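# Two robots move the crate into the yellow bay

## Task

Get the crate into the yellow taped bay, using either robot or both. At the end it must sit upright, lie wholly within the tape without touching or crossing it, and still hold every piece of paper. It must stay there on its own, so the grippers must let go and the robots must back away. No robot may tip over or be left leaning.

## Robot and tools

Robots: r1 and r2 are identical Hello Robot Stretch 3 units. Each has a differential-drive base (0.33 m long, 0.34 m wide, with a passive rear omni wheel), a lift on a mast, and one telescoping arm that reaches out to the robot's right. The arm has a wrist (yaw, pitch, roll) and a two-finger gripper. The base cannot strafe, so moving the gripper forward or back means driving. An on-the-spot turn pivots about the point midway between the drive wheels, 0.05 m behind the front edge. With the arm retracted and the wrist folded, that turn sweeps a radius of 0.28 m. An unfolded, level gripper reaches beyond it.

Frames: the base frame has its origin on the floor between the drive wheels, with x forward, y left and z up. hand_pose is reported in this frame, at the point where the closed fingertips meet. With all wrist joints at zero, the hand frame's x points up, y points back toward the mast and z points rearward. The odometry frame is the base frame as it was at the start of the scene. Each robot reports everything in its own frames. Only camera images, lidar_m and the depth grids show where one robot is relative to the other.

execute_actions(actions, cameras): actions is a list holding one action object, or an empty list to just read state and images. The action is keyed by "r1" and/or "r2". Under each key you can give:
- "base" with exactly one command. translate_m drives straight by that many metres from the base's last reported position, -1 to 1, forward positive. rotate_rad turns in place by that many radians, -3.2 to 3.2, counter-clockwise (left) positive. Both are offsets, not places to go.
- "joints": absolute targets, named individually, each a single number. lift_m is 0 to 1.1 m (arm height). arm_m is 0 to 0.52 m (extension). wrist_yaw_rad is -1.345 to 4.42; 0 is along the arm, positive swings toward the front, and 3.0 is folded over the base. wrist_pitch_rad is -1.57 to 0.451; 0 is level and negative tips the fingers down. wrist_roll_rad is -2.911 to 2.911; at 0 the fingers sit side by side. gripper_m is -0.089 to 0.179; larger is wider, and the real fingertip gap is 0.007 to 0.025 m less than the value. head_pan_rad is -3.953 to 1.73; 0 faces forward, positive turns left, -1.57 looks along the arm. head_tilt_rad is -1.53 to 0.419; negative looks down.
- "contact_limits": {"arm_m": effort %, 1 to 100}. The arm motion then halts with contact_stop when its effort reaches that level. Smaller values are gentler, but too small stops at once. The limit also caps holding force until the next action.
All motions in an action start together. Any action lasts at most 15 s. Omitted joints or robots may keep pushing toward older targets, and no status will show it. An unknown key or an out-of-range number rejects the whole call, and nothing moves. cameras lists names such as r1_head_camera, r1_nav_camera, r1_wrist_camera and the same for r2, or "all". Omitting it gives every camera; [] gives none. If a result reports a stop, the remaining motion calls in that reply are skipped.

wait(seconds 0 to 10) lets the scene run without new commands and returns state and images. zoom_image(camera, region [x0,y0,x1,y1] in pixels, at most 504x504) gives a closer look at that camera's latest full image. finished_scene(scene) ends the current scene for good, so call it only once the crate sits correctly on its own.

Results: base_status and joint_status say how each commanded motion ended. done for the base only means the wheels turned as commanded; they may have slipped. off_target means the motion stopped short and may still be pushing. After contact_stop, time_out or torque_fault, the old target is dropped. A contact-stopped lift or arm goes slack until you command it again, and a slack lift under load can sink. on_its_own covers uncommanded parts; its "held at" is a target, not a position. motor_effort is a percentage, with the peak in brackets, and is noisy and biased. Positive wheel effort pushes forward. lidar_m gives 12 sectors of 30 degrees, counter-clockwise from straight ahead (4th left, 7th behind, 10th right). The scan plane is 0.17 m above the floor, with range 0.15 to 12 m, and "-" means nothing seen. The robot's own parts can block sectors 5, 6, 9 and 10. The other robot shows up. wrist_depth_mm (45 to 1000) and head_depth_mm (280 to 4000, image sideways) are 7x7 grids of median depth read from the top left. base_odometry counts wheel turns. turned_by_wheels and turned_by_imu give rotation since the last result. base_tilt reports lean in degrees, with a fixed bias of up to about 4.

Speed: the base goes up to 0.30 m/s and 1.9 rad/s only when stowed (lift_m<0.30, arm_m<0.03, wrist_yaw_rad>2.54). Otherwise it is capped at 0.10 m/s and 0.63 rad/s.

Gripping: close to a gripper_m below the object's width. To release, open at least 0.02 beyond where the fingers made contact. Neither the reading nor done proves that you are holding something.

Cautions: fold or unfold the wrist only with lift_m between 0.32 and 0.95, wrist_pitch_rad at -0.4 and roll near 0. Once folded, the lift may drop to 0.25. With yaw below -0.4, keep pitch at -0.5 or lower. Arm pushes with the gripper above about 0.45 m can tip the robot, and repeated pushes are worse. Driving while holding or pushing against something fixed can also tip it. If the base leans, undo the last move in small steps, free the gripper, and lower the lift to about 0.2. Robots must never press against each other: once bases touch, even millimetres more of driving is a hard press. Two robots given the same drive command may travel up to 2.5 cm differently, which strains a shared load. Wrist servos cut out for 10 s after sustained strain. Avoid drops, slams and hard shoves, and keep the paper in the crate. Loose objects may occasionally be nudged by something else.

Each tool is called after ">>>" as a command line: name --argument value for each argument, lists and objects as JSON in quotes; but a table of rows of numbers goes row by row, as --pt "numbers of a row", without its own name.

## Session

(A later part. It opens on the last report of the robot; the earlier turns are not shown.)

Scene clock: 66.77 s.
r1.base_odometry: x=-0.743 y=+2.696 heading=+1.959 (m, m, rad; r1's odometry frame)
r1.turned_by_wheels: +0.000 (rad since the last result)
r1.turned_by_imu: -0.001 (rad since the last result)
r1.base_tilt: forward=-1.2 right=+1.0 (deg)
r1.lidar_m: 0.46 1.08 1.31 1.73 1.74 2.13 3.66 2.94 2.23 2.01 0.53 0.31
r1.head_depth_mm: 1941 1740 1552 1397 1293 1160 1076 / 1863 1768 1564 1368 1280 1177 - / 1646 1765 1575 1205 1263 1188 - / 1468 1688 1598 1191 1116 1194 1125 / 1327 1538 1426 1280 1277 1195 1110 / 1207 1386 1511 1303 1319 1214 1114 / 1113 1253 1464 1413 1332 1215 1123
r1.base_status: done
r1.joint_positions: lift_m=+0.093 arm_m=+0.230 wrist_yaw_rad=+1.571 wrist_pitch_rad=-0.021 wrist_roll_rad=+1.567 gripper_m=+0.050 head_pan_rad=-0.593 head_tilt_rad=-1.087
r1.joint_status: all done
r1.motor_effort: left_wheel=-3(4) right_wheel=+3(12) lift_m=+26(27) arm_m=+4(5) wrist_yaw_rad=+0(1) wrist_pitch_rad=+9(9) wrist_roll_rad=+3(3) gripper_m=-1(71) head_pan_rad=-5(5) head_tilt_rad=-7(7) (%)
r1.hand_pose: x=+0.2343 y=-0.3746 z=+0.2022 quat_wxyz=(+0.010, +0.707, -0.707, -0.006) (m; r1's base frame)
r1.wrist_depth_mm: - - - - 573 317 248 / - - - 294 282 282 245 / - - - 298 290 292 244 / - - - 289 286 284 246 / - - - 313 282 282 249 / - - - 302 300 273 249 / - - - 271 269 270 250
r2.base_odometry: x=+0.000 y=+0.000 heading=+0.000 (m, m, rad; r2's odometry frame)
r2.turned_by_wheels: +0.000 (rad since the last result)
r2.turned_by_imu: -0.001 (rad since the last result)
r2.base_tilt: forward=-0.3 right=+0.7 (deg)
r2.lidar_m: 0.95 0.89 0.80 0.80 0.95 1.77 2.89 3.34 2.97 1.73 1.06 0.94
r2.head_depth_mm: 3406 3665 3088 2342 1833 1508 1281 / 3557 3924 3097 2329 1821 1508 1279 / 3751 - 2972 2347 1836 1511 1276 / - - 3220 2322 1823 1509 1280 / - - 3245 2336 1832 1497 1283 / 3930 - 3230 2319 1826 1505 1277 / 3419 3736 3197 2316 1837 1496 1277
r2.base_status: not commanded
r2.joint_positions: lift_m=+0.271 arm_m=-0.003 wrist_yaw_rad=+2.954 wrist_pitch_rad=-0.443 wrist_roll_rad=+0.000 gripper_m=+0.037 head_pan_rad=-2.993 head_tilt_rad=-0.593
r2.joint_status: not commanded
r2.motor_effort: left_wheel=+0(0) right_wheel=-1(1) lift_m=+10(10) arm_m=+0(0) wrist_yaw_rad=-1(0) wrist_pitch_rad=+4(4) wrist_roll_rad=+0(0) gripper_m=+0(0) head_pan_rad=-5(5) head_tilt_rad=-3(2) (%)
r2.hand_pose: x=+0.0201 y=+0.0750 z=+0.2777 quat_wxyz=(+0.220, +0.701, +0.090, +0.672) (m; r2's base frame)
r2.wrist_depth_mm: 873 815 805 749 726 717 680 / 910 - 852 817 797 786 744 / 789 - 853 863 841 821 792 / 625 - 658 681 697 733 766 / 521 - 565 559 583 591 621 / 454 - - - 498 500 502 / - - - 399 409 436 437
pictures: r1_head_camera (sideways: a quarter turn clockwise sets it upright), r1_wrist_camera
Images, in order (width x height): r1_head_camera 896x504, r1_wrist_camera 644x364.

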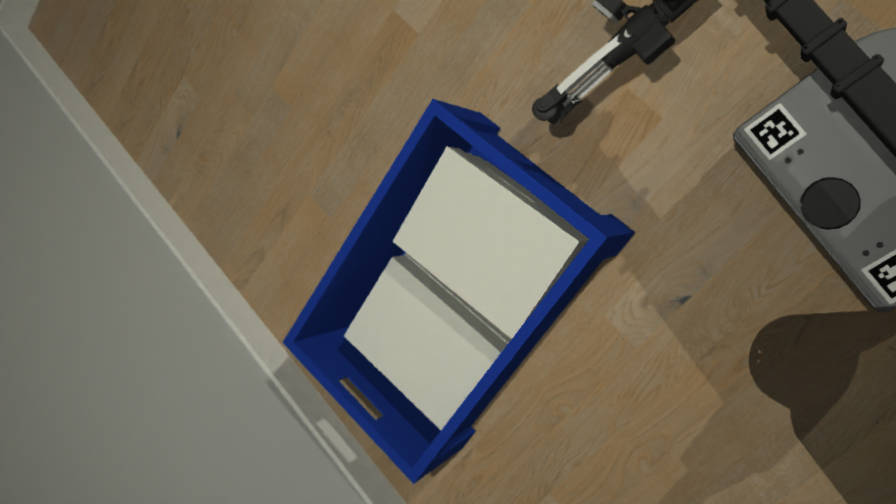

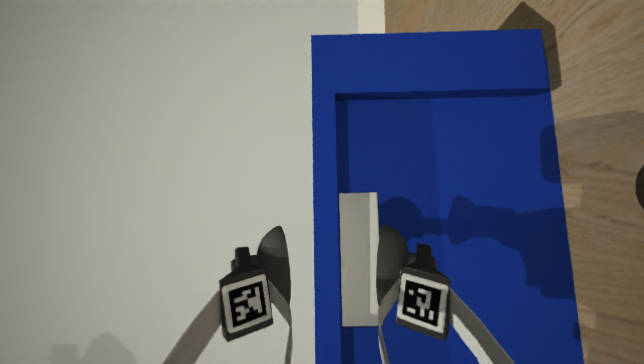

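>>> execute_actions --actions '[{"r1":{"joints":{"arm_m":0.205}}}]' --cameras '[]'

>>> execute_actions --actions '[{"r1":{"base":{"translate_m":0.125}}}]' --cameras '["r1_head_camera","r1_wrist_camera"]'

Scene clock: 76.90 s.
r1.base_odometry: x=-0.743 y=+2.696 heading=+1.959 (m, m, rad; r1's odometry frame)
r1.turned_by_wheels: +0.000 (rad since the last result)
r1.turned_by_imu: +0.000 (rad since the last result)
r1.base_tilt: forward=-1.3 right=+1.0 (deg)
r1.lidar_m: 0.45 1.08 1.31 1.73 1.74 2.14 3.67 2.93 2.23 2.01 0.53 0.31
r1.head_depth_mm: 1943 1744 1553 1395 1284 1156 1077 / 1867 1763 1573 1371 1294 1180 - / 1651 1753 1569 1198 1256 1188 - / 1476 1698 1586 1201 1125 1187 1127 / 1323 1546 1442 1281 1281 1197 1109 / 1208 1384 1517 1322 1314 1212 1112 / 1110 1253 1455 1430 1332 1208 1125
r1.base_status: not commanded
r1.joint_positions: lift_m=+0.093 arm_m=+0.205 wrist_yaw_rad=+1.571 wrist_pitch_rad=-0.021 wrist_roll_rad=+1.567 gripper_m=+0.050 head_pan_rad=-0.593 head_tilt_rad=-1.087
r1.joint_status: all done
r1.motor_effort: left_wheel=-2(2) right_wheel=+3(3) lift_m=+26(26) arm_m=-3(3) wrist_yaw_rad=-2(0) wrist_pitch_rad=+9(9) wrist_roll_rad=+2(3) gripper_m=+0(1) head_pan_rad=-5(5) head_tilt_rad=-8(7) (%)
r1.hand_pose: x=+0.2343 y=-0.3502 z=+0.2022 quat_wxyz=(+0.009, +0.707, -0.707, -0.006) (m; r1's base frame)
r1.wrist_depth_mm: - - - - 285 282 245 / - - - 294 291 289 245 / - - - 289 287 285 247 / - - - 312 282 281 249 / - - - 304 275 273 249 / - - - 293 270 269 249 / - - - 263 262 260 251
r2.base_odometry: x=+0.000 y=+0.000 heading=+0.000 (m, m, rad; r2's odometry frame)
r2.turned_by_wheels: +0.000 (rad since the last result)
r2.turned_by_imu: -0.001 (rad since the last result)
r2.base_tilt: forward=-0.3 right=+0.7 (deg)
r2.lidar_m: 0.95 0.89 0.80 0.80 0.95 1.78 2.90 3.33 2.97 1.73 1.06 0.94
r2.head_depth_mm: 3413 3607 3074 2332 1826 1505 1282 / 3523 3946 3010 2352 1821 1502 1281 / 3685 - 2973 2336 1838 1502 1279 / - - 3185 2354 1832 1498 1278 / - - 3219 2309 1830 1497 1274 / 3934 - 3188 2316 1832 1500 1271 / 3529 3691 3230 2321 1815 1504 1274
r2.base_status: not commanded
r2.joint_positions: lift_m=+0.271 arm_m=-0.003 wrist_yaw_rad=+2.954 wrist_pitch_rad=-0.443 wrist_roll_rad=+0.000 gripper_m=+0.037 head_pan_rad=-2.993 head_tilt_rad=-0.593
r2.joint_status: not commanded
r2.motor_effort: left_wheel=-1(0) right_wheel=-1(1) lift_m=+10(10) arm_m=+1(0) wrist_yaw_rad=-1(0) wrist_pitch_rad=+4(4) wrist_roll_rad=+0(0) gripper_m=+0(1) head_pan_rad=-4(5) head_tilt_rad=-2(2) (%)
r2.hand_pose: x=+0.0201 y=+0.0750 z=+0.2777 quat_wxyz=(+0.220, +0.701, +0.090, +0.672) (m; r2's base frame)
r2.wrist_depth_mm: 857 833 825 761 735 699 679 / 935 - 854 842 770 768 745 / 779 - 849 863 855 821 824 / 624 - 673 681 712 738 746 / 523 - 568 576 584 583 630 / 459 - - - 495 496 516 / - - - 407 414 438 442
pictures: none
No camera images: the call's "cameras" was empty. Leave "cameras" out to get every camera's image.

Scene clock: 79.20 s.
r1.base_odometry: x=-0.790 y=+2.812 heading=+1.958 (m, m, rad; r1's odometry frame)
r1.turned_by_wheels: -0.001 (rad since the last result)
r1.turned_by_imu: -0.022 (rad since the last result)
r1.base_tilt: forward=-1.3 right=+0.9 (deg)
r1.lidar_m: 0.38 0.96 1.15 1.76 1.76 2.12 3.78 3.03 2.23 1.98 0.24 0.21
r1.head_depth_mm: 1906 1754 1560 1401 1293 1156 1071 / 1718 1747 1573 1415 1249 1177 - / 1501 1721 1571 1210 1089 1169 - / 1338 1591 1600 1270 1104 1199 1130 / 1194 1387 1539 1267 1261 1203 1107 / 1088 1254 1459 1279 1302 1198 1121 / 994 1125 1302 1415 1326 1214 1118
r1.base_status: done
r1.joint_positions: lift_m=+0.093 arm_m=+0.205 wrist_yaw_rad=+1.589 wrist_pitch_rad=-0.033 wrist_roll_rad=+1.574 gripper_m=+0.050 head_pan_rad=-0.593 head_tilt_rad=-1.087
r1.joint_status: not commanded
r1.on_its_own: right_wheel is at rest, and its effort (+56) is outside its rest range (-18 to +18); wrist_yaw_rad is at rest, and its effort (-19) is outside its rest range (-12 to +12)
r1.motor_effort: left_wheel=-18(25) right_wheel=+56(62) lift_m=+27(27) arm_m=-2(2) wrist_yaw_rad=-19(17) wrist_pitch_rad=+14(17) wrist_roll_rad=-3(3) gripper_m=+3(2) head_pan_rad=-4(5) head_tilt_rad=-7(8) (%)
r1.hand_pose: x=+0.2339 y=-0.3455 z=+0.1992 quat_wxyz=(+0.011, +0.713, -0.701, -0.013) (m; r1's base frame)
r1.wrist_depth_mm: 973 960 - 169 179 182 184 / 983 984 966 180 183 181 181 / 960 978 961 162 178 177 177 / 933 950 975 157 174 173 173 / 959 933 930 197 169 169 168 / 951 934 918 170 - 165 164 / 925 923 904 186 184 161 162
r2.base_odometry: x=+0.000 y=+0.000 heading=+0.000 (m, m, rad; r2's odometry frame)
r2.turned_by_wheels: +0.000 (rad since the last result)
r2.turned_by_imu: -0.001 (rad since the last result)
r2.base_tilt: forward=-0.3 right=+0.7 (deg)
r2.lidar_m: 0.95 0.89 0.79 0.80 0.95 1.78 3.01 3.32 2.97 1.73 1.06 0.94
r2.head_depth_mm: 3374 3645 3091 2365 1837 1509 1279 / 3600 3876 3048 2360 1839 1503 1281 / 3756 3998 3045 2334 1820 1503 1283 / 3941 - 3256 2345 1817 1498 1277 / - - 3221 2332 1833 1500 1279 / 3918 - 3229 2317 1819 1500 1274 / 3507 3747 3203 2330 1817 1497 1278
r2.base_status: not commanded
r2.joint_positions: lift_m=+0.271 arm_m=-0.003 wrist_yaw_rad=+2.954 wrist_pitch_rad=-0.443 wrist_roll_rad=+0.000 gripper_m=+0.037 head_pan_rad=-2.993 head_tilt_rad=-0.593
r2.joint_status: not commanded
r2.motor_effort: left_wheel=-1(0) right_wheel=-1(1) lift_m=+10(9) arm_m=+0(0) wrist_yaw_rad=+0(1) wrist_pitch_rad=+5(4) wrist_roll_rad=+0(0) gripper_m=+0(0) head_pan_rad=-4(3) head_tilt_rad=-2(3) (%)
r2.hand_pose: x=+0.0201 y=+0.0750 z=+0.2777 quat_wxyz=(+0.220, +0.701, +0.090, +0.672) (m; r2's base frame)
r2.wrist_depth_mm: 869 822 788 786 731 711 698 / 932 - 856 807 804 771 737 / 768 - 845 866 840 806 797 / 635 - 656 686 719 698 761 / 525 - 562 572 579 588 614 / 462 - - - 484 496 508 / - - - 405 412 427 439
pictures: r1_head_camera (sideways: a quarter turn clockwise sets it upright), r1_wrist_camera
Images, in order (width x height): r1_head_camera 896x504, r1_wrist_camera 644x364.

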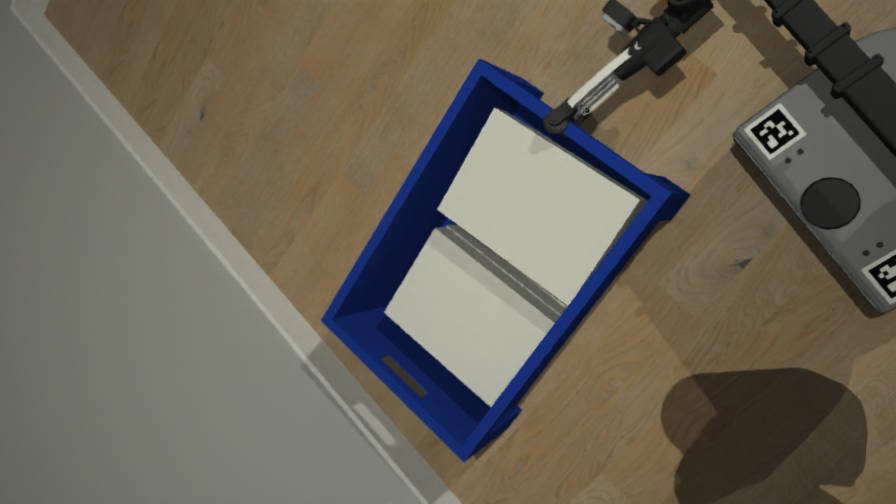

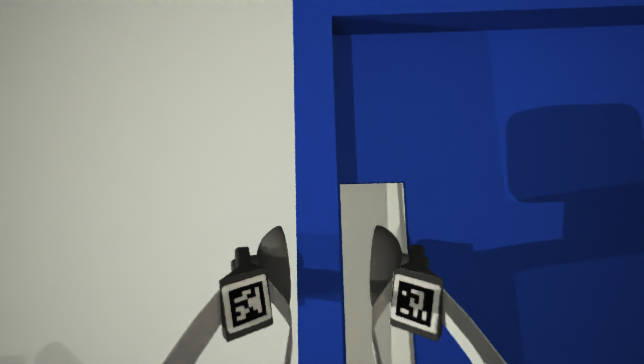

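>>> execute_actions --actions '[{"r1":{"joints":{"lift_m":0.1,"gripper_m":0.042}}}]' --cameras '["r1_wrist_camera"]'

>>> execute_actions --actions '[{"r1":{"joints":{"gripper_m":-0.03}}}]' --cameras '["r1_wrist_camera"]'

>>> execute_actions --actions '[{"r1":{"base":{"translate_m":-0.15}}}]' --cameras '["r1_head_camera","r1_wrist_camera"]'

Scene clock: 86.13 s.
r1.base_odometry: x=-0.790 y=+2.812 heading=+1.959 (m, m, rad; r1's odometry frame)
r1.turned_by_wheels: +0.001 (rad since the last result)
r1.turned_by_imu: +0.002 (rad since the last result)
r1.base_tilt: forward=-1.2 right=+1.0 (deg)
r1.lidar_m: 0.38 0.96 1.15 1.75 1.76 2.13 3.78 3.00 2.23 1.99 0.24 0.21
r1.head_depth_mm: 1903 1746 1549 1402 1280 1157 1079 / 1702 1768 1566 1401 1254 1181 - / 1501 1732 1561 1211 1088 1175 - / 1334 1578 1598 1270 1099 1193 1128 / 1193 1398 1545 1269 1250 1204 1104 / 1091 1243 1461 1268 1308 1203 1114 / 991 1122 1297 1414 1328 1217 1119
r1.base_status: not commanded
r1.joint_positions: lift_m=+0.100 arm_m=+0.205 wrist_yaw_rad=+1.572 wrist_pitch_rad=-0.022 wrist_roll_rad=+1.574 gripper_m=+0.042 head_pan_rad=-0.593 head_tilt_rad=-1.087
r1.joint_status: all done
r1.motor_effort: left_wheel=+0(18) right_wheel=+0(56) lift_m=+39(40) arm_m=-1(1) wrist_yaw_rad=-2(19) wrist_pitch_rad=+10(20) wrist_roll_rad=-3(3) gripper_m=+0(43) head_pan_rad=-5(5) head_tilt_rad=-7(8) (%)
r1.hand_pose: x=+0.2343 y=-0.3498 z=+0.2085 quat_wxyz=(+0.007, +0.707, -0.707, -0.009) (m; r1's base frame)
r1.wrist_depth_mm: - - - 171 174 176 176 / - 960 988 181 180 181 179 / 974 948 977 176 176 175 175 / 947 973 989 174 173 171 170 / 959 944 926 195 169 166 166 / 927 926 937 149 - 163 161 / 947 919 905 146 183 159 158
r2.base_odometry: x=+0.000 y=+0.000 heading=+0.000 (m, m, rad; r2's odometry frame)
r2.turned_by_wheels: +0.000 (rad since the last result)
r2.turned_by_imu: -0.001 (rad since the last result)
r2.base_tilt: forward=-0.3 right=+0.7 (deg)
r2.lidar_m: 0.95 0.89 0.79 0.80 0.95 1.78 3.06 3.32 2.97 1.73 1.06 0.94
r2.head_depth_mm: 3387 3644 3120 2326 1835 1501 1277 / 3621 3897 3082 2342 1821 1501 1277 / 3766 - 3011 2330 1844 1505 1282 / 3948 - 3230 2336 1832 1496 1285 / - - 3249 2333 1828 1503 1277 / 3855 - 3241 2317 1816 1496 1278 / 3438 3726 3163 2325 1819 1493 1279
r2.base_status: not commanded
r2.joint_positions: lift_m=+0.271 arm_m=-0.003 wrist_yaw_rad=+2.954 wrist_pitch_rad=-0.443 wrist_roll_rad=+0.000 gripper_m=+0.037 head_pan_rad=-2.993 head_tilt_rad=-0.593
r2.joint_status: not commanded
r2.motor_effort: left_wheel=+0(0) right_wheel=-1(1) lift_m=+10(10) arm_m=+0(0) wrist_yaw_rad=-1(1) wrist_pitch_rad=+4(4) wrist_roll_rad=+0(0) gripper_m=+0(0) head_pan_rad=-5(4) head_tilt_rad=-2(3) (%)
r2.hand_pose: x=+0.0201 y=+0.0750 z=+0.2777 quat_wxyz=(+0.220, +0.701, +0.090, +0.672) (m; r2's base frame)
r2.wrist_depth_mm: 852 791 795 774 748 705 687 / 936 - 855 818 787 781 744 / 783 - 856 866 862 822 799 / 632 - 663 706 714 716 771 / 514 - 567 572 569 604 614 / 459 - - - 495 502 505 / - - - 403 417 432 446
pictures: r1_wrist_camera
Images, in order (width x height): r1_wrist_camera 644x364.

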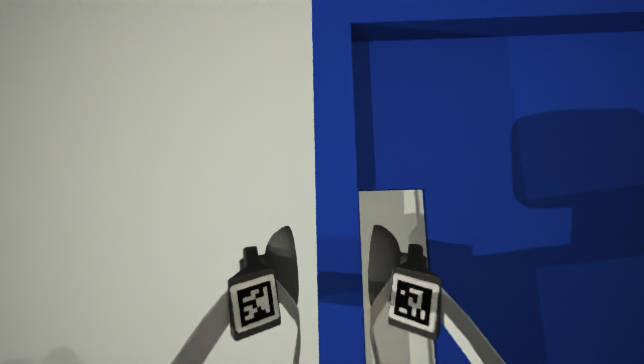

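Scene clock: 87.33 s.
r1.base_odometry: x=-0.790 y=+2.812 heading=+1.960 (m, m, rad; r1's odometry frame)
r1.turned_by_wheels: +0.001 (rad since the last result)
r1.turned_by_imu: +0.001 (rad since the last result)
r1.base_tilt: forward=-1.2 right=+1.0 (deg)
r1.lidar_m: 0.38 0.96 1.15 1.76 1.76 2.12 3.78 3.00 2.23 1.98 0.24 0.21
r1.head_depth_mm: 1909 1732 1563 1397 1289 1159 1084 / 1700 1761 1572 1405 1250 1175 - / 1500 1714 1588 1209 1091 1169 - / 1324 1576 1588 1281 1101 1191 1127 / 1187 1381 1540 1263 1254 1189 1112 / 1083 1242 1468 1263 1299 1207 1110 / 993 1127 1303 1425 1326 1220 1120
r1.base_status: not commanded
r1.joint_positions: lift_m=+0.100 arm_m=+0.205 wrist_yaw_rad=+1.567 wrist_pitch_rad=-0.028 wrist_roll_rad=+1.574 gripper_m=-0.029 head_pan_rad=-0.593 head_tilt_rad=-1.087
r1.joint_status: all done
r1.on_its_own: right_wheel is at rest, and its effort (-29) is outside its rest range (-18 to +18)
r1.motor_effort: left_wheel=+9(9) right_wheel=-29(29) lift_m=+39(39) arm_m=-2(1) wrist_yaw_rad=+4(3) wrist_pitch_rad=+12(14) wrist_roll_rad=-3(3) gripper_m=-24(96) head_pan_rad=-5(4) head_tilt_rad=-7(7) (%)
r1.hand_pose: x=+0.2341 y=-0.3511 z=+0.2070 quat_wxyz=(+0.009, +0.706, -0.709, -0.011) (m; r1's base frame)
r1.wrist_depth_mm: - - - 170 171 173 175 / 991 973 976 182 181 181 179 / 955 976 955 178 177 176 176 / 965 987 954 173 172 171 170 / 973 949 941 153 181 168 167 / 921 936 925 147 164 163 162 / 950 944 930 159 185 159 158
r2.base_odometry: x=+0.000 y=+0.000 heading=+0.000 (m, m, rad; r2's odometry frame)
r2.turned_by_wheels: +0.000 (rad since the last result)
r2.turned_by_imu: +0.000 (rad since the last result)
r2.base_tilt: forward=-0.3 right=+0.7 (deg)
r2.lidar_m: 0.95 0.89 0.80 0.80 0.95 1.77 3.07 3.32 2.97 1.73 1.06 0.94
r2.head_depth_mm: 3402 3690 3106 2336 1825 1506 1279 / 3603 3860 3042 2341 1835 1519 1283 / 3744 - 3077 2363 1824 1505 1274 / 3981 - 3261 2337 1824 1497 1271 / - - 3196 2355 1834 1502 1280 / 3864 - 3229 2321 1820 1500 1280 / 3502 3668 3217 2327 1829 1499 1273
r2.base_status: not commanded
r2.joint_positions: lift_m=+0.271 arm_m=-0.003 wrist_yaw_rad=+2.954 wrist_pitch_rad=-0.443 wrist_roll_rad=+0.000 gripper_m=+0.037 head_pan_rad=-2.993 head_tilt_rad=-0.593
r2.joint_status: not commanded
r2.motor_effort: left_wheel=+0(0) right_wheel=-1(1) lift_m=+10(10) arm_m=+0(0) wrist_yaw_rad=-1(1) wrist_pitch_rad=+4(4) wrist_roll_rad=+0(0) gripper_m=+0(1) head_pan_rad=-5(4) head_tilt_rad=-2(3) (%)
r2.hand_pose: x=+0.0201 y=+0.0750 z=+0.2777 quat_wxyz=(+0.220, +0.701, +0.090, +0.672) (m; r2's base frame)
r2.wrist_depth_mm: 885 814 826 762 738 728 694 / 919 - 838 837 810 774 759 / 773 - 836 875 836 843 798 / 625 - 667 689 711 736 720 / 527 - 560 576 572 603 610 / 465 - - - 490 498 519 / - - - 411 415 432 435
pictures: r1_wrist_camera
Images, in order (width x height): r1_wrist_camera 644x364.

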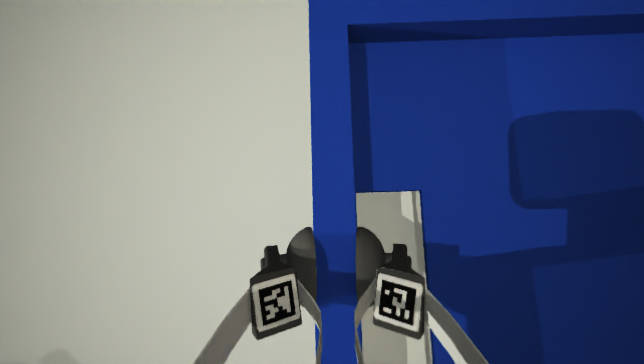

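Scene clock: 89.93 s.
r1.base_odometry: x=-0.733 y=+2.673 heading=+1.960 (m, m, rad; r1's odometry frame)
r1.turned_by_wheels: +0.000 (rad since the last result)
r1.turned_by_imu: -0.001 (rad since the last result)
r1.base_tilt: forward=-1.2 right=+1.0 (deg)
r1.lidar_m: 0.46 1.11 1.33 1.72 1.73 2.10 3.63 2.94 2.26 2.01 0.58 0.34
r1.head_depth_mm: 1954 1749 1558 1400 1288 1153 1074 / 1917 1771 1556 1378 1293 1176 - / 1734 1761 1581 1208 1277 1190 - / 1540 1724 1589 1195 1134 1197 1121 / 1374 1607 1441 1281 1282 1203 1110 / 1251 1427 1511 1294 1324 1202 1123 / 1153 1304 1473 1415 1330 1218 1122
r1.base_status: done
r1.joint_positions: lift_m=+0.100 arm_m=+0.205 wrist_yaw_rad=+1.568 wrist_pitch_rad=-0.022 wrist_roll_rad=+1.574 gripper_m=-0.026 head_pan_rad=-0.593 head_tilt_rad=-1.087
r1.joint_status: not commanded
r1.motor_effort: left_wheel=+1(10) right_wheel=+0(43) lift_m=+39(39) arm_m=-2(2) wrist_yaw_rad=+1(7) wrist_pitch_rad=+10(13) wrist_roll_rad=-3(3) gripper_m=-12(25) head_pan_rad=-5(5) head_tilt_rad=-8(7) (%)
r1.hand_pose: x=+0.2343 y=-0.3506 z=+0.2085 quat_wxyz=(+0.007, +0.706, -0.708, -0.009) (m; r1's base frame)
r1.wrist_depth_mm: - - - - 326 320 251 / - - - 330 316 318 251 / - - - 329 322 325 253 / - - - 348 322 312 254 / - - - - 307 306 258 / - - - - 298 299 259 / - - - - 293 293 258
r2.base_odometry: x=+0.000 y=+0.000 heading=+0.000 (m, m, rad; r2's odometry frame)
r2.turned_by_wheels: +0.000 (rad since the last result)
r2.turned_by_imu: -0.001 (rad since the last result)
r2.base_tilt: forward=-0.3 right=+0.7 (deg)
r2.lidar_m: 0.95 0.90 0.80 0.80 0.95 1.78 2.95 3.35 2.96 1.73 1.06 0.94
r2.head_depth_mm: 3397 3693 3125 2339 1838 1503 1276 / 3569 3851 3013 2343 1833 1498 1276 / 3702 - 2944 2319 1815 1503 1286 / 3982 - 3049 2325 1830 1502 1276 / - - 3186 2317 1820 1502 1275 / 3929 - 3246 2346 1828 1509 1272 / 3494 3737 3209 2339 1819 1504 1277
r2.base_status: not commanded
r2.joint_positions: lift_m=+0.271 arm_m=-0.003 wrist_yaw_rad=+2.954 wrist_pitch_rad=-0.443 wrist_roll_rad=+0.000 gripper_m=+0.037 head_pan_rad=-2.993 head_tilt_rad=-0.593
r2.joint_status: not commanded
r2.motor_effort: left_wheel=-1(0) right_wheel=-1(1) lift_m=+10(10) arm_m=+0(0) wrist_yaw_rad=+0(1) wrist_pitch_rad=+4(4) wrist_roll_rad=+0(0) gripper_m=-1(1) head_pan_rad=-4(5) head_tilt_rad=-3(2) (%)
r2.hand_pose: x=+0.0201 y=+0.0750 z=+0.2777 quat_wxyz=(+0.220, +0.701, +0.090, +0.672) (m; r2's base frame)
r2.wrist_depth_mm: 872 802 813 746 755 705 688 / 926 - 843 824 799 769 748 / 781 - 851 856 826 816 803 / 624 - 654 681 712 739 759 / 526 - 568 564 586 591 605 / 461 - - - 486 502 509 / - - - 410 419 431 438
pictures: r1_head_camera (sideways: a quarter turn clockwise sets it upright), r1_wrist_camera
Images, in order (width x height): r1_head_camera 896x504, r1_wrist_camera 644x364.

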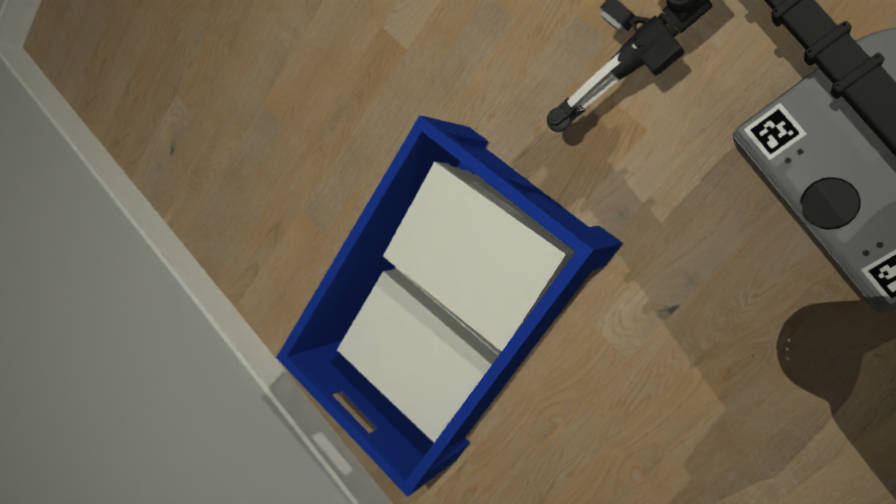

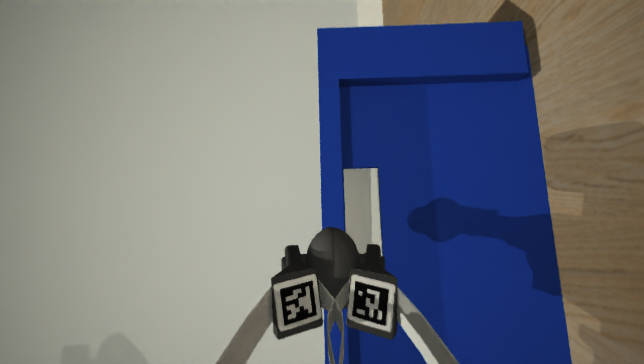

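>>> execute_actions --actions '[{"r1":{"base":{"translate_m":0.175},"joints":{"gripper_m":0.042}}}]' --cameras '["r1_wrist_camera"]'

>>> execute_actions --actions '[{"r1":{"joints":{"gripper_m":-0.07}}}]' --cameras '[]'

>>> execute_actions --actions '[{"r1":{"base":{"translate_m":-0.12}}}]' --cameras '["r1_head_camera","r1_wrist_camera"]'

Scene clock: 96.87 s.
r1.base_odometry: x=-0.800 y=+2.835 heading=+1.959 (m, m, rad; r1's odometry frame)
r1.turned_by_wheels: +0.000 (rad since the last result)
r1.turned_by_imu: -0.001 (rad since the last result)
r1.base_tilt: forward=-1.2 right=+1.0 (deg)
r1.lidar_m: 0.37 0.94 1.12 1.76 1.77 2.14 3.82 3.08 2.22 1.97 0.20 0.20
r1.head_depth_mm: 1885 1738 1562 1401 1281 1157 1074 / 1668 1769 1567 1406 1230 1174 - / 1462 1706 1579 1214 1086 1153 - / 1294 1541 1607 1266 1103 1193 1122 / 1163 1366 1519 1271 1256 1201 1107 / 1056 1219 1422 1268 1301 1204 1105 / 971 1101 1271 1420 1324 1218 1125
r1.base_status: done
r1.joint_positions: lift_m=+0.100 arm_m=+0.205 wrist_yaw_rad=+1.564 wrist_pitch_rad=-0.027 wrist_roll_rad=+1.574 gripper_m=+0.042 head_pan_rad=-0.593 head_tilt_rad=-1.087
r1.joint_status: all done
r1.on_its_own: right_wheel is at rest, and its effort (+19) is outside its rest range (-18 to +18)
r1.motor_effort: left_wheel=-7(9) right_wheel=+19(23) lift_m=+39(39) arm_m=-2(0) wrist_yaw_rad=+6(6) wrist_pitch_rad=+12(14) wrist_roll_rad=-3(3) gripper_m=+0(81) head_pan_rad=-5(5) head_tilt_rad=-7(7) (%)
r1.hand_pose: x=+0.2341 y=-0.3518 z=+0.2071 quat_wxyz=(+0.009, +0.705, -0.709, -0.011) (m; r1's base frame)
r1.wrist_depth_mm: 958 980 979 147 158 160 159 / 956 972 971 142 158 158 157 / 945 947 943 152 154 154 152 / 941 942 954 150 150 149 149 / 940 919 927 130 181 145 145 / 924 942 928 126 - 141 141 / 919 897 919 124 168 138 137
r2.base_odometry: x=+0.000 y=+0.000 heading=+0.000 (m, m, rad; r2's odometry frame)
r2.turned_by_wheels: +0.000 (rad since the last result)
r2.turned_by_imu: -0.001 (rad since the last result)
r2.base_tilt: forward=-0.3 right=+0.7 (deg)
r2.lidar_m: 0.95 0.89 0.79 0.79 0.95 1.78 3.07 3.34 2.97 1.73 1.06 0.94
r2.head_depth_mm: 3399 3653 3079 2368 1823 1510 1281 / 3531 3930 3074 2339 1831 1505 1276 / 3760 - 3076 2341 1838 1495 1278 / 3975 - 3218 2354 1833 1489 1272 / - - 3213 2349 1826 1503 1275 / 3794 - 3248 2316 1822 1503 1279 / 3487 3671 3234 2328 1817 1493 1277
r2.base_status: not commanded
r2.joint_positions: lift_m=+0.271 arm_m=-0.003 wrist_yaw_rad=+2.954 wrist_pitch_rad=-0.443 wrist_roll_rad=+0.000 gripper_m=+0.037 head_pan_rad=-2.993 head_tilt_rad=-0.593
r2.joint_status: not commanded
r2.motor_effort: left_wheel=-1(0) right_wheel=-1(1) lift_m=+10(10) arm_m=+0(0) wrist_yaw_rad=-1(1) wrist_pitch_rad=+4(4) wrist_roll_rad=+0(0) gripper_m=-1(0) head_pan_rad=-4(3) head_tilt_rad=-2(2) (%)
r2.hand_pose: x=+0.0201 y=+0.0750 z=+0.2777 quat_wxyz=(+0.220, +0.701, +0.090, +0.672) (m; r2's base frame)
r2.wrist_depth_mm: 863 815 823 762 716 721 707 / 897 - 850 858 777 763 748 / 767 - 832 873 863 805 799 / 621 - 679 703 699 735 768 / 517 - 557 573 584 601 608 / 461 - - - 497 503 506 / - - - 407 417 429 442
pictures: r1_wrist_camera
Images, in order (width x height): r1_wrist_camera 644x364.

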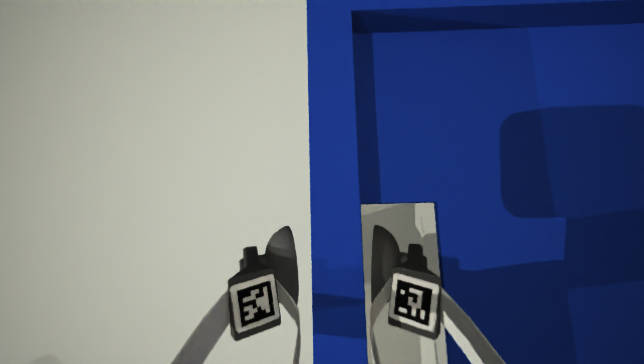

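Scene clock: 98.47 s.
r1.base_odometry: x=-0.800 y=+2.835 heading=+1.961 (m, m, rad; r1's odometry frame)
r1.turned_by_wheels: +0.002 (rad since the last result)
r1.turned_by_imu: +0.003 (rad since the last result)
r1.base_tilt: forward=-1.2 right=+1.0 (deg)
r1.lidar_m: 0.37 0.94 1.12 1.76 1.76 2.15 3.81 3.07 2.21 1.98 0.20 0.20
r1.head_depth_mm: 1871 1751 1544 1409 1277 1161 1078 / 1669 1768 1560 1405 1231 1178 - / 1454 1709 1596 1209 1089 1159 - / 1295 1544 1582 1264 1100 1184 1120 / 1157 1352 1516 1262 1261 1204 1113 / 1056 1205 1421 1271 1298 1202 1112 / 971 1094 1262 1422 1333 1222 1122
r1.base_status: not commanded
r1.joint_positions: lift_m=+0.100 arm_m=+0.205 wrist_yaw_rad=+1.558 wrist_pitch_rad=-0.029 wrist_roll_rad=+1.572 gripper_m=-0.068 head_pan_rad=-0.593 head_tilt_rad=-1.087
r1.joint_status: all done
r1.on_its_own: left_wheel is at rest, and its effort (+21) is outside its rest range (-18 to +18); right_wheel is at rest, and its effort (-64) is outside its rest range (-18 to +18)
r1.motor_effort: left_wheel=+21(21) right_wheel=-64(66) lift_m=+39(39) arm_m=-1(1) wrist_yaw_rad=+11(11) wrist_pitch_rad=+13(17) wrist_roll_rad=-1(3) gripper_m=-44(100) head_pan_rad=-5(4) head_tilt_rad=-9(7) (%)
r1.hand_pose: x=+0.2340 y=-0.3534 z=+0.2067 quat_wxyz=(+0.010, +0.702, -0.712, -0.011) (m; r1's base frame)
r1.wrist_depth_mm: 955 982 971 142 157 157 157 / 960 967 937 139 156 155 154 / 968 938 922 150 151 151 151 / 934 930 935 148 147 146 147 / 927 923 912 128 179 143 142 / 905 914 882 123 172 139 138 / 887 869 886 891 166 135 136
r2.base_odometry: x=+0.000 y=+0.000 heading=+0.000 (m, m, rad; r2's odometry frame)
r2.turned_by_wheels: +0.000 (rad since the last result)
r2.turned_by_imu: +0.000 (rad since the last result)
r2.base_tilt: forward=-0.3 right=+0.7 (deg)
r2.lidar_m: 0.95 0.90 0.79 0.80 0.95 1.78 3.08 3.33 2.97 1.73 1.06 0.94
r2.head_depth_mm: 3352 3675 3065 2341 1819 1498 1274 / 3531 3829 3093 2342 1830 1512 1281 / 3744 - 3078 2357 1831 1504 1280 / 3942 - 3252 2346 1832 1502 1270 / - - 3239 2351 1826 1498 1271 / 3899 - 3229 2336 1812 1489 1278 / 3523 3728 3169 2335 1810 1510 1277
r2.base_status: not commanded
r2.joint_positions: lift_m=+0.271 arm_m=-0.003 wrist_yaw_rad=+2.954 wrist_pitch_rad=-0.443 wrist_roll_rad=+0.000 gripper_m=+0.037 head_pan_rad=-2.993 head_tilt_rad=-0.593
r2.joint_status: not commanded
r2.motor_effort: left_wheel=+0(0) right_wheel=-1(1) lift_m=+10(9) arm_m=-1(0) wrist_yaw_rad=-1(1) wrist_pitch_rad=+4(4) wrist_roll_rad=+0(0) gripper_m=+0(0) head_pan_rad=-4(4) head_tilt_rad=-3(2) (%)
r2.hand_pose: x=+0.0201 y=+0.0750 z=+0.2777 quat_wxyz=(+0.220, +0.701, +0.090, +0.672) (m; r2's base frame)
r2.wrist_depth_mm: 861 814 790 752 731 717 688 / 909 - 873 823 788 761 741 / 761 - 853 836 840 824 796 / 619 - 652 714 703 735 759 / 520 - 570 579 590 594 599 / 458 - - - 497 490 513 / - - - 399 413 429 438
pictures: none
No camera images: the call's "cameras" was empty. Leave "cameras" out to get every camera's image.

Scene clock: 101.27 s.
r1.base_odometry: x=-0.754 y=+2.725 heading=+1.964 (m, m, rad; r1's odometry frame)
r1.turned_by_wheels: +0.002 (rad since the last result)
r1.turned_by_imu: +0.019 (rad since the last result)
r1.base_tilt: forward=-1.2 right=+1.0 (deg)
r1.lidar_m: 0.40 1.05 1.28 1.73 1.75 2.14 3.68 2.98 2.22 2.00 0.30 0.22
r1.head_depth_mm: 1946 1735 1549 1404 1293 1158 1073 / 1824 1763 1564 1249 1246 1181 - / 1606 1759 1583 1185 1095 1175 - / 1429 1688 1586 1267 1100 1186 1131 / 1290 1512 1603 1263 1267 1203 1111 / 1172 1348 1552 1296 1316 1211 1113 / 1080 1221 1413 1464 1328 1211 1115
r1.base_status: translate_m off_target (by the wheels' count: -0.1198 of -0.1200)
r1.joint_positions: lift_m=+0.100 arm_m=+0.205 wrist_yaw_rad=+1.574 wrist_pitch_rad=-0.024 wrist_roll_rad=+1.572 gripper_m=-0.054 head_pan_rad=-0.594 head_tilt_rad=-1.088
r1.joint_status: not commanded
r1.on_its_own: gripper_m is held at -0.056, not at your -0.070, by its stall guard, which is still easing; left_wheel is at rest, and its effort (+31) is outside its rest range (-18 to +18); right_wheel is at rest, and its effort (-87) is outside its rest range (-18 to +18)
r1.motor_effort: left_wheel=+31(37) right_wheel=-87(100) lift_m=+39(39) arm_m=+0(1) wrist_yaw_rad=-4(21) wrist_pitch_rad=+11(13) wrist_roll_rad=-1(1) gripper_m=-39(43) head_pan_rad=-4(3) head_tilt_rad=-7(7) (%)
r1.hand_pose: x=+0.2342 y=-0.3491 z=+0.2079 quat_wxyz=(+0.009, +0.708, -0.706, -0.009) (m; r1's base frame)
r1.wrist_depth_mm: - - - 157 158 161 162 / - - - 164 164 163 162 / - - - 162 164 162 161 / - - - 162 161 161 160 / - - - 144 195 160 160 / - - - 143 158 158 157 / - - - 142 188 156 156
r2.base_odometry: x=+0.000 y=+0.000 heading=+0.000 (m, m, rad; r2's odometry frame)
r2.turned_by_wheels: +0.000 (rad since the last result)
r2.turned_by_imu: -0.001 (rad since the last result)
r2.base_tilt: forward=-0.2 right=+0.7 (deg)
r2.lidar_m: 0.95 0.90 0.79 0.80 0.95 1.77 2.99 3.33 2.96 1.73 1.06 0.94
r2.head_depth_mm: 3422 3612 3075 2342 1831 1508 1282 / 3559 3925 3071 2338 1832 1503 1285 / 3697 - 2978 2331 1817 1499 1281 / 3986 - 3260 2331 1832 1512 1283 / - - 3212 2333 1820 1505 1279 / 3934 - 3202 2335 1829 1509 1278 / 3463 3748 3248 2327 1829 1496 1278
r2.base_status: not commanded
r2.joint_positions: lift_m=+0.271 arm_m=-0.003 wrist_yaw_rad=+2.954 wrist_pitch_rad=-0.443 wrist_roll_rad=+0.000 gripper_m=+0.037 head_pan_rad=-2.993 head_tilt_rad=-0.593
r2.joint_status: not commanded
r2.motor_effort: left_wheel=+0(0) right_wheel=-1(1) lift_m=+10(10) arm_m=+0(0) wrist_yaw_rad=-1(0) wrist_pitch_rad=+4(4) wrist_roll_rad=+0(0) gripper_m=+0(1) head_pan_rad=-5(5) head_tilt_rad=-3(3) (%)
r2.hand_pose: x=+0.0201 y=+0.0750 z=+0.2777 quat_wxyz=(+0.220, +0.701, +0.090, +0.672) (m; r2's base frame)
r2.wrist_depth_mm: 877 798 793 791 743 721 703 / 905 - 853 847 781 785 745 / 750 - 844 867 827 809 773 / 620 - 661 691 697 749 784 / 527 - 566 570 590 602 609 / 466 - - - 499 504 505 / - - - 407 419 436 438
pictures: r1_head_camera (sideways: a quarter turn clockwise sets it upright), r1_wrist_camera
Images, in order (width x height): r1_head_camera 896x504, r1_wrist_camera 644x364.

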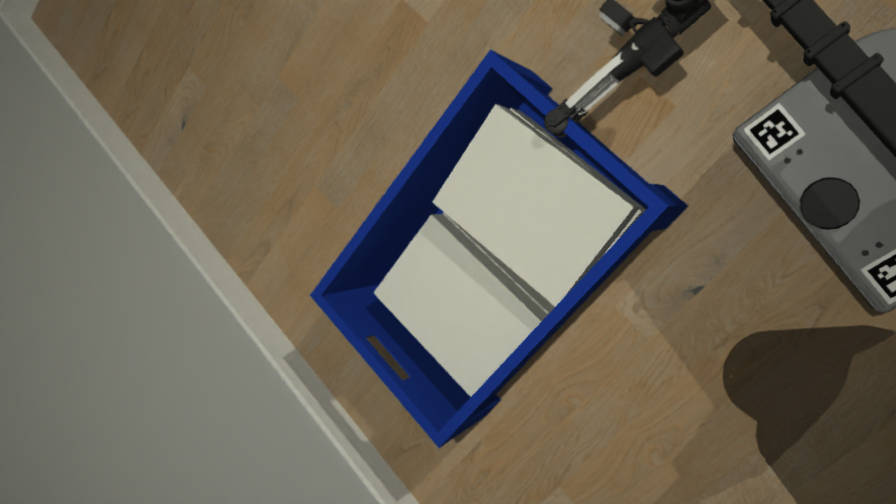

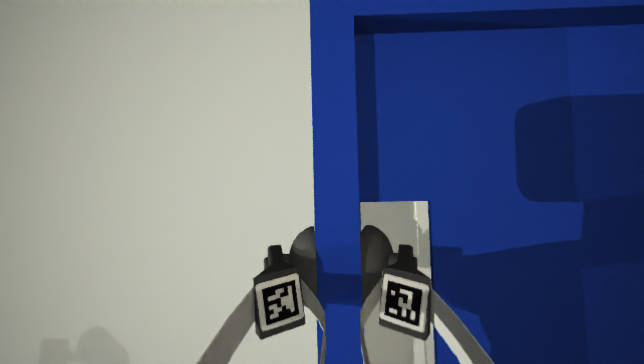

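>>> execute_actions --actions '[{"r1":{"base":{"translate_m":0.035},"joints":{"gripper_m":0.042}}}]' --cameras '[]'

>>> execute_actions --actions '[{"r1":{"joints":{"gripper_m":-0.055}}}]' --cameras '[]'

>>> execute_actions --actions '[{"r1":{"base":{"translate_m":-0.5}}}]' --cameras '["r1_head_camera","r1_wrist_camera","r2_head_camera"]'

Scene clock: 109.50 s.
r1.base_odometry: x=-0.767 y=+2.757 heading=+1.963 (m, m, rad; r1's odometry frame)
r1.turned_by_wheels: -0.001 (rad since the last result)
r1.turned_by_imu: -0.003 (rad since the last result)
r1.base_tilt: forward=-1.2 right=+0.9 (deg)
r1.lidar_m: 0.38 1.02 1.23 1.74 1.75 2.15 3.73 3.01 2.21 1.99 0.21 0.19
r1.head_depth_mm: 1915 1739 1546 1400 1278 1152 1074 / 1761 1764 1564 1408 1236 1180 - / 1563 1753 1589 1218 1092 1163 - / 1377 1636 1599 1254 1105 1183 1124 / 1240 1454 1584 1259 1258 1194 1109 / 1136 1306 1521 1302 1319 1202 1113 / 1046 1181 1377 1458 1323 1223 1120
r1.base_status: done
r1.joint_positions: lift_m=+0.100 arm_m=+0.205 wrist_yaw_rad=+1.559 wrist_pitch_rad=-0.032 wrist_roll_rad=+1.573 gripper_m=+0.042 head_pan_rad=-0.594 head_tilt_rad=-1.088
r1.joint_status: all done
r1.on_its_own: right_wheel is at rest, and its effort (+33) is outside its rest range (-18 to +18)
r1.motor_effort: left_wheel=-14(25) right_wheel=+33(56) lift_m=+39(39) arm_m=+0(0) wrist_yaw_rad=+10(11) wrist_pitch_rad=+14(16) wrist_roll_rad=-1(1) gripper_m=+3(81) head_pan_rad=-5(5) head_tilt_rad=-7(6) (%)
r1.hand_pose: x=+0.2339 y=-0.3529 z=+0.2059 quat_wxyz=(+0.011, +0.703, -0.711, -0.012) (m; r1's base frame)
r1.wrist_depth_mm: - - - 121 137 137 137 / - - - 120 136 135 136 / - - - 118 134 134 134 / - - - 116 133 132 133 / - - - 114 132 130 131 / 978 992 978 113 - 129 129 / 994 991 964 112 167 128 128
r2.base_odometry: x=+0.000 y=+0.000 heading=+0.000 (m, m, rad; r2's odometry frame)
r2.turned_by_wheels: +0.000 (rad since the last result)
r2.turned_by_imu: -0.002 (rad since the last result)
r2.base_tilt: forward=-0.3 right=+0.8 (deg)
r2.lidar_m: 0.95 0.89 0.79 0.80 0.95 1.77 3.00 3.32 2.96 1.73 1.06 0.94
r2.head_depth_mm: 3363 3636 3078 2360 1839 1506 1282 / 3564 3829 3064 2342 1822 1501 1286 / 3681 - 3011 2343 1833 1508 1278 / 3930 - 3184 2322 1827 1503 1275 / - - 3243 2323 1815 1501 1276 / 3940 - 3216 2325 1826 1499 1272 / 3456 3695 3209 2311 1820 1497 1277
r2.base_status: not commanded
r2.joint_positions: lift_m=+0.271 arm_m=-0.003 wrist_yaw_rad=+2.954 wrist_pitch_rad=-0.443 wrist_roll_rad=+0.000 gripper_m=+0.037 head_pan_rad=-2.993 head_tilt_rad=-0.593
r2.joint_status: not commanded
r2.motor_effort: left_wheel=-1(0) right_wheel=-1(1) lift_m=+10(10) arm_m=+0(0) wrist_yaw_rad=-1(1) wrist_pitch_rad=+4(4) wrist_roll_rad=+0(0) gripper_m=+0(0) head_pan_rad=-5(4) head_tilt_rad=-2(2) (%)
r2.hand_pose: x=+0.0201 y=+0.0750 z=+0.2777 quat_wxyz=(+0.220, +0.701, +0.090, +0.672) (m; r2's base frame)
r2.wrist_depth_mm: 853 800 782 753 758 715 686 / 914 - 862 830 808 762 755 / 786 - 844 879 837 838 794 / 618 - 672 690 717 716 745 / 524 - 558 585 590 597 622 / 465 - - - 489 500 508 / - - - 411 418 432 442
pictures: none
No camera images: the call's "cameras" was empty. Leave "cameras" out to get every camera's image.

Scene clock: 110.97 s.
r1.base_odometry: x=-0.767 y=+2.757 heading=+1.963 (m, m, rad; r1's odometry frame)
r1.turned_by_wheels: +0.000 (rad since the last result)
r1.turned_by_imu: +0.000 (rad since the last result)
r1.base_tilt: forward=-1.2 right=+1.0 (deg)
r1.lidar_m: 0.39 1.02 1.23 1.74 1.75 2.14 3.73 3.00 2.21 1.99 0.21 0.19
r1.head_depth_mm: 1923 1737 1546 1406 1275 1154 1074 / 1754 1749 1576 1402 1231 1191 - / 1549 1731 1573 1204 1089 1161 - / 1380 1655 1579 1251 1095 1190 1120 / 1250 1446 1599 1256 1252 1193 1108 / 1142 1313 1524 1311 1312 1208 1117 / 1039 1187 1366 1450 1325 1211 1126
r1.base_status: not commanded
r1.joint_positions: lift_m=+0.100 arm_m=+0.205 wrist_yaw_rad=+1.559 wrist_pitch_rad=-0.036 wrist_roll_rad=+1.573 gripper_m=-0.053 head_pan_rad=-0.594 head_tilt_rad=-1.088
r1.joint_status: all done
r1.on_its_own: right_wheel is at rest, and its effort (+29) is outside its rest range (-18 to +18)
r1.motor_effort: left_wheel=-13(14) right_wheel=+29(33) lift_m=+39(39) arm_m=+1(1) wrist_yaw_rad=+11(11) wrist_pitch_rad=+16(16) wrist_roll_rad=-1(1) gripper_m=-39(100) head_pan_rad=-4(5) head_tilt_rad=-7(8) (%)
r1.hand_pose: x=+0.2338 y=-0.3530 z=+0.2048 quat_wxyz=(+0.013, +0.703, -0.711, -0.014) (m; r1's base frame)
r1.wrist_depth_mm: - - - 121 137 137 137 / - - - 120 136 136 136 / - - - 118 135 134 134 / - - - 116 133 133 132 / - - - 115 132 132 131 / 997 970 999 113 165 130 130 / 972 975 937 112 167 129 128
r2.base_odometry: x=+0.000 y=+0.000 heading=+0.000 (m, m, rad; r2's odometry frame)
r2.turned_by_wheels: +0.000 (rad since the last result)
r2.turned_by_imu: +0.000 (rad since the last result)
r2.base_tilt: forward=-0.3 right=+0.7 (deg)
r2.lidar_m: 0.95 0.89 0.79 0.80 0.95 1.78 3.00 3.33 2.96 1.73 1.06 0.94
r2.head_depth_mm: 3402 3619 3068 2345 1849 1505 1280 / 3572 3893 3055 2340 1843 1497 1280 / 3724 - 2975 2341 1829 1502 1284 / 3979 - 3237 2343 1831 1505 1274 / - - 3220 2327 1832 1502 1275 / 3873 - 3237 2345 1826 1500 1275 / 3489 3700 3203 2335 1828 1502 1276
r2.base_status: not commanded
r2.joint_positions: lift_m=+0.271 arm_m=-0.003 wrist_yaw_rad=+2.954 wrist_pitch_rad=-0.443 wrist_roll_rad=+0.000 gripper_m=+0.037 head_pan_rad=-2.993 head_tilt_rad=-0.593
r2.joint_status: not commanded
r2.motor_effort: left_wheel=-1(0) right_wheel=-1(1) lift_m=+10(10) arm_m=+0(0) wrist_yaw_rad=-1(1) wrist_pitch_rad=+4(4) wrist_roll_rad=+0(0) gripper_m=+0(0) head_pan_rad=-4(5) head_tilt_rad=-2(2) (%)
r2.hand_pose: x=+0.0201 y=+0.0750 z=+0.2777 quat_wxyz=(+0.220, +0.701, +0.090, +0.672) (m; r2's base frame)
r2.wrist_depth_mm: 884 785 786 769 740 708 691 / 903 - 870 836 800 775 742 / 759 - 864 870 830 834 795 / 632 - 684 678 710 717 749 / 518 - 567 567 578 590 613 / 460 - - - 495 503 514 / - - - 408 410 433 438
pictures: none
No camera images: the call's "cameras" was empty. Leave "cameras" out to get every camera's image.

Scene clock: 118.00 s.
r1.base_odometry: x=-0.575 y=+2.295 heading=+1.965 (m, m, rad; r1's odometry frame)
r1.turned_by_wheels: +0.002 (rad since the last result)
r1.turned_by_imu: +0.564 (rad since the last result)
r1.base_tilt: forward=-1.2 right=+1.0 (deg)
r1.lidar_m: 1.46 1.81 1.77 1.81 2.26 3.29 2.62 2.14 1.96 0.51 0.39 0.36
r1.head_depth_mm: 1592 1737 1561 1256 1223 1158 1081 / 1553 1727 1384 1171 1233 1184 - / 1515 1706 1362 1194 1179 1181 - / 1453 1689 1518 1371 1268 1196 1123 / 1425 1674 1596 1443 1322 1203 1110 / 1386 1636 1606 1445 1317 1205 1118 / 1345 1600 1623 1463 1317 1221 1125
r1.base_status: translate_m off_target (by the wheels' count: -0.4999 of -0.5000)
r1.joint_positions: lift_m=+0.100 arm_m=+0.205 wrist_yaw_rad=+1.413 wrist_pitch_rad=-0.024 wrist_roll_rad=+1.576 gripper_m=-0.021 head_pan_rad=-0.597 head_tilt_rad=-1.092
r1.joint_status: not commanded
r1.on_its_own: wrist_yaw_rad is held at +1.410, not at your +1.570, by its stall guard, which is not easing now; gripper_m is held at -0.021, not at your -0.055, by its stall guard, which is still easing; left_wheel is at rest, and its effort (+27) is outside its rest range (-18 to +18); right_wheel is at rest, and its effort (-74) is outside its rest range (-18 to +18)
r1.motor_effort: left_wheel=+27(50) right_wheel=-74(100) lift_m=+39(39) arm_m=-4(9) wrist_yaw_rad=-3(71) wrist_pitch_rad=+11(16) wrist_roll_rad=-4(4) gripper_m=-5(37) head_pan_rad=-3(4) head_tilt_rad=-4(7) (%)
r1.hand_pose: x=+0.2310 y=-0.3905 z=+0.2080 quat_wxyz=(+0.006, +0.649, -0.761, -0.011) (m; r1's base frame)
r1.wrist_depth_mm: - - - 79 93 94 93 / - - - 85 101 101 101 / - - - 92 109 109 109 / - - - 101 119 119 118 / - - - 111 130 131 130 / - - - 121 151 145 145 / - - - 141 216 163 163
r2.base_odometry: x=+0.000 y=+0.000 heading=+0.000 (m, m, rad; r2's odometry frame)
r2.turned_by_wheels: +0.000 (rad since the last result)
r2.turned_by_imu: -0.002 (rad since the last result)
r2.base_tilt: forward=-0.3 right=+0.7 (deg)
r2.lidar_m: 0.95 0.89 0.80 0.80 0.95 1.77 2.57 3.33 2.97 1.73 1.06 0.94
r2.head_depth_mm: 3418 3711 3068 2332 1838 1504 1281 / 3559 3847 2958 2326 1826 1508 1274 / 3730 - 2772 2337 1830 1506 1278 / 3985 - 2932 2325 1835 1506 1272 / - - 3221 2319 1824 1498 1280 / 3810 - 3253 2324 1832 1498 1268 / 3514 3647 3191 2316 1822 1499 1275
r2.base_status: not commanded
r2.joint_positions: lift_m=+0.271 arm_m=-0.003 wrist_yaw_rad=+2.954 wrist_pitch_rad=-0.443 wrist_roll_rad=+0.000 gripper_m=+0.037 head_pan_rad=-2.993 head_tilt_rad=-0.593
r2.joint_status: not commanded
r2.motor_effort: left_wheel=+0(0) right_wheel=-1(1) lift_m=+10(10) arm_m=+0(0) wrist_yaw_rad=-1(1) wrist_pitch_rad=+4(4) wrist_roll_rad=+0(1) gripper_m=-1(0) head_pan_rad=-5(4) head_tilt_rad=-2(2) (%)
r2.hand_pose: x=+0.0201 y=+0.0750 z=+0.2777 quat_wxyz=(+0.220, +0.701, +0.090, +0.672) (m; r2's base frame)
r2.wrist_depth_mm: 877 807 798 761 741 731 698 / 893 - 858 826 767 776 732 / 757 - 867 848 841 832 808 / 630 - 673 680 714 742 752 / 518 - 561 562 583 590 618 / 457 - - - 500 510 516 / - - - 409 421 428 437
pictures: r1_head_camera (sideways: a quarter turn clockwise sets it upright), r1_wrist_camera, r2_head_camera (sideways: a quarter turn clockwise sets it upright)
Images, in order (width x height): r1_head_camera 896x504, r1_wrist_camera 644x364, r2_head_camera 896x504.

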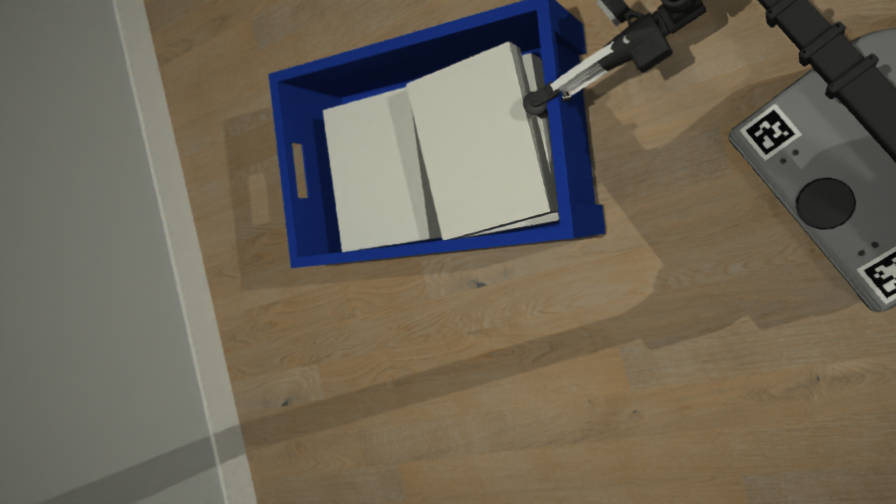

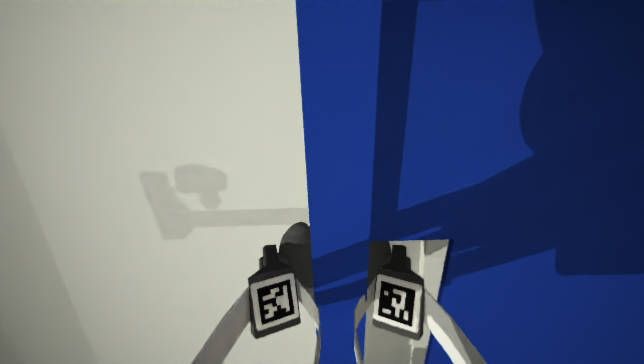

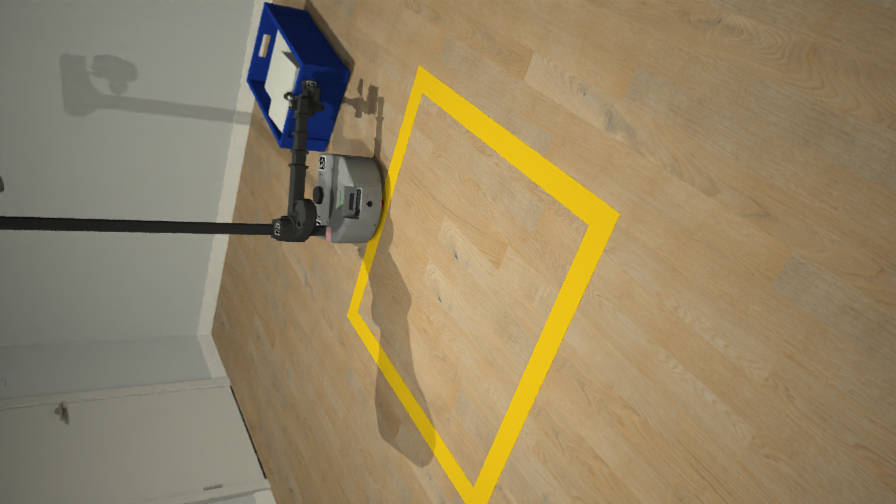

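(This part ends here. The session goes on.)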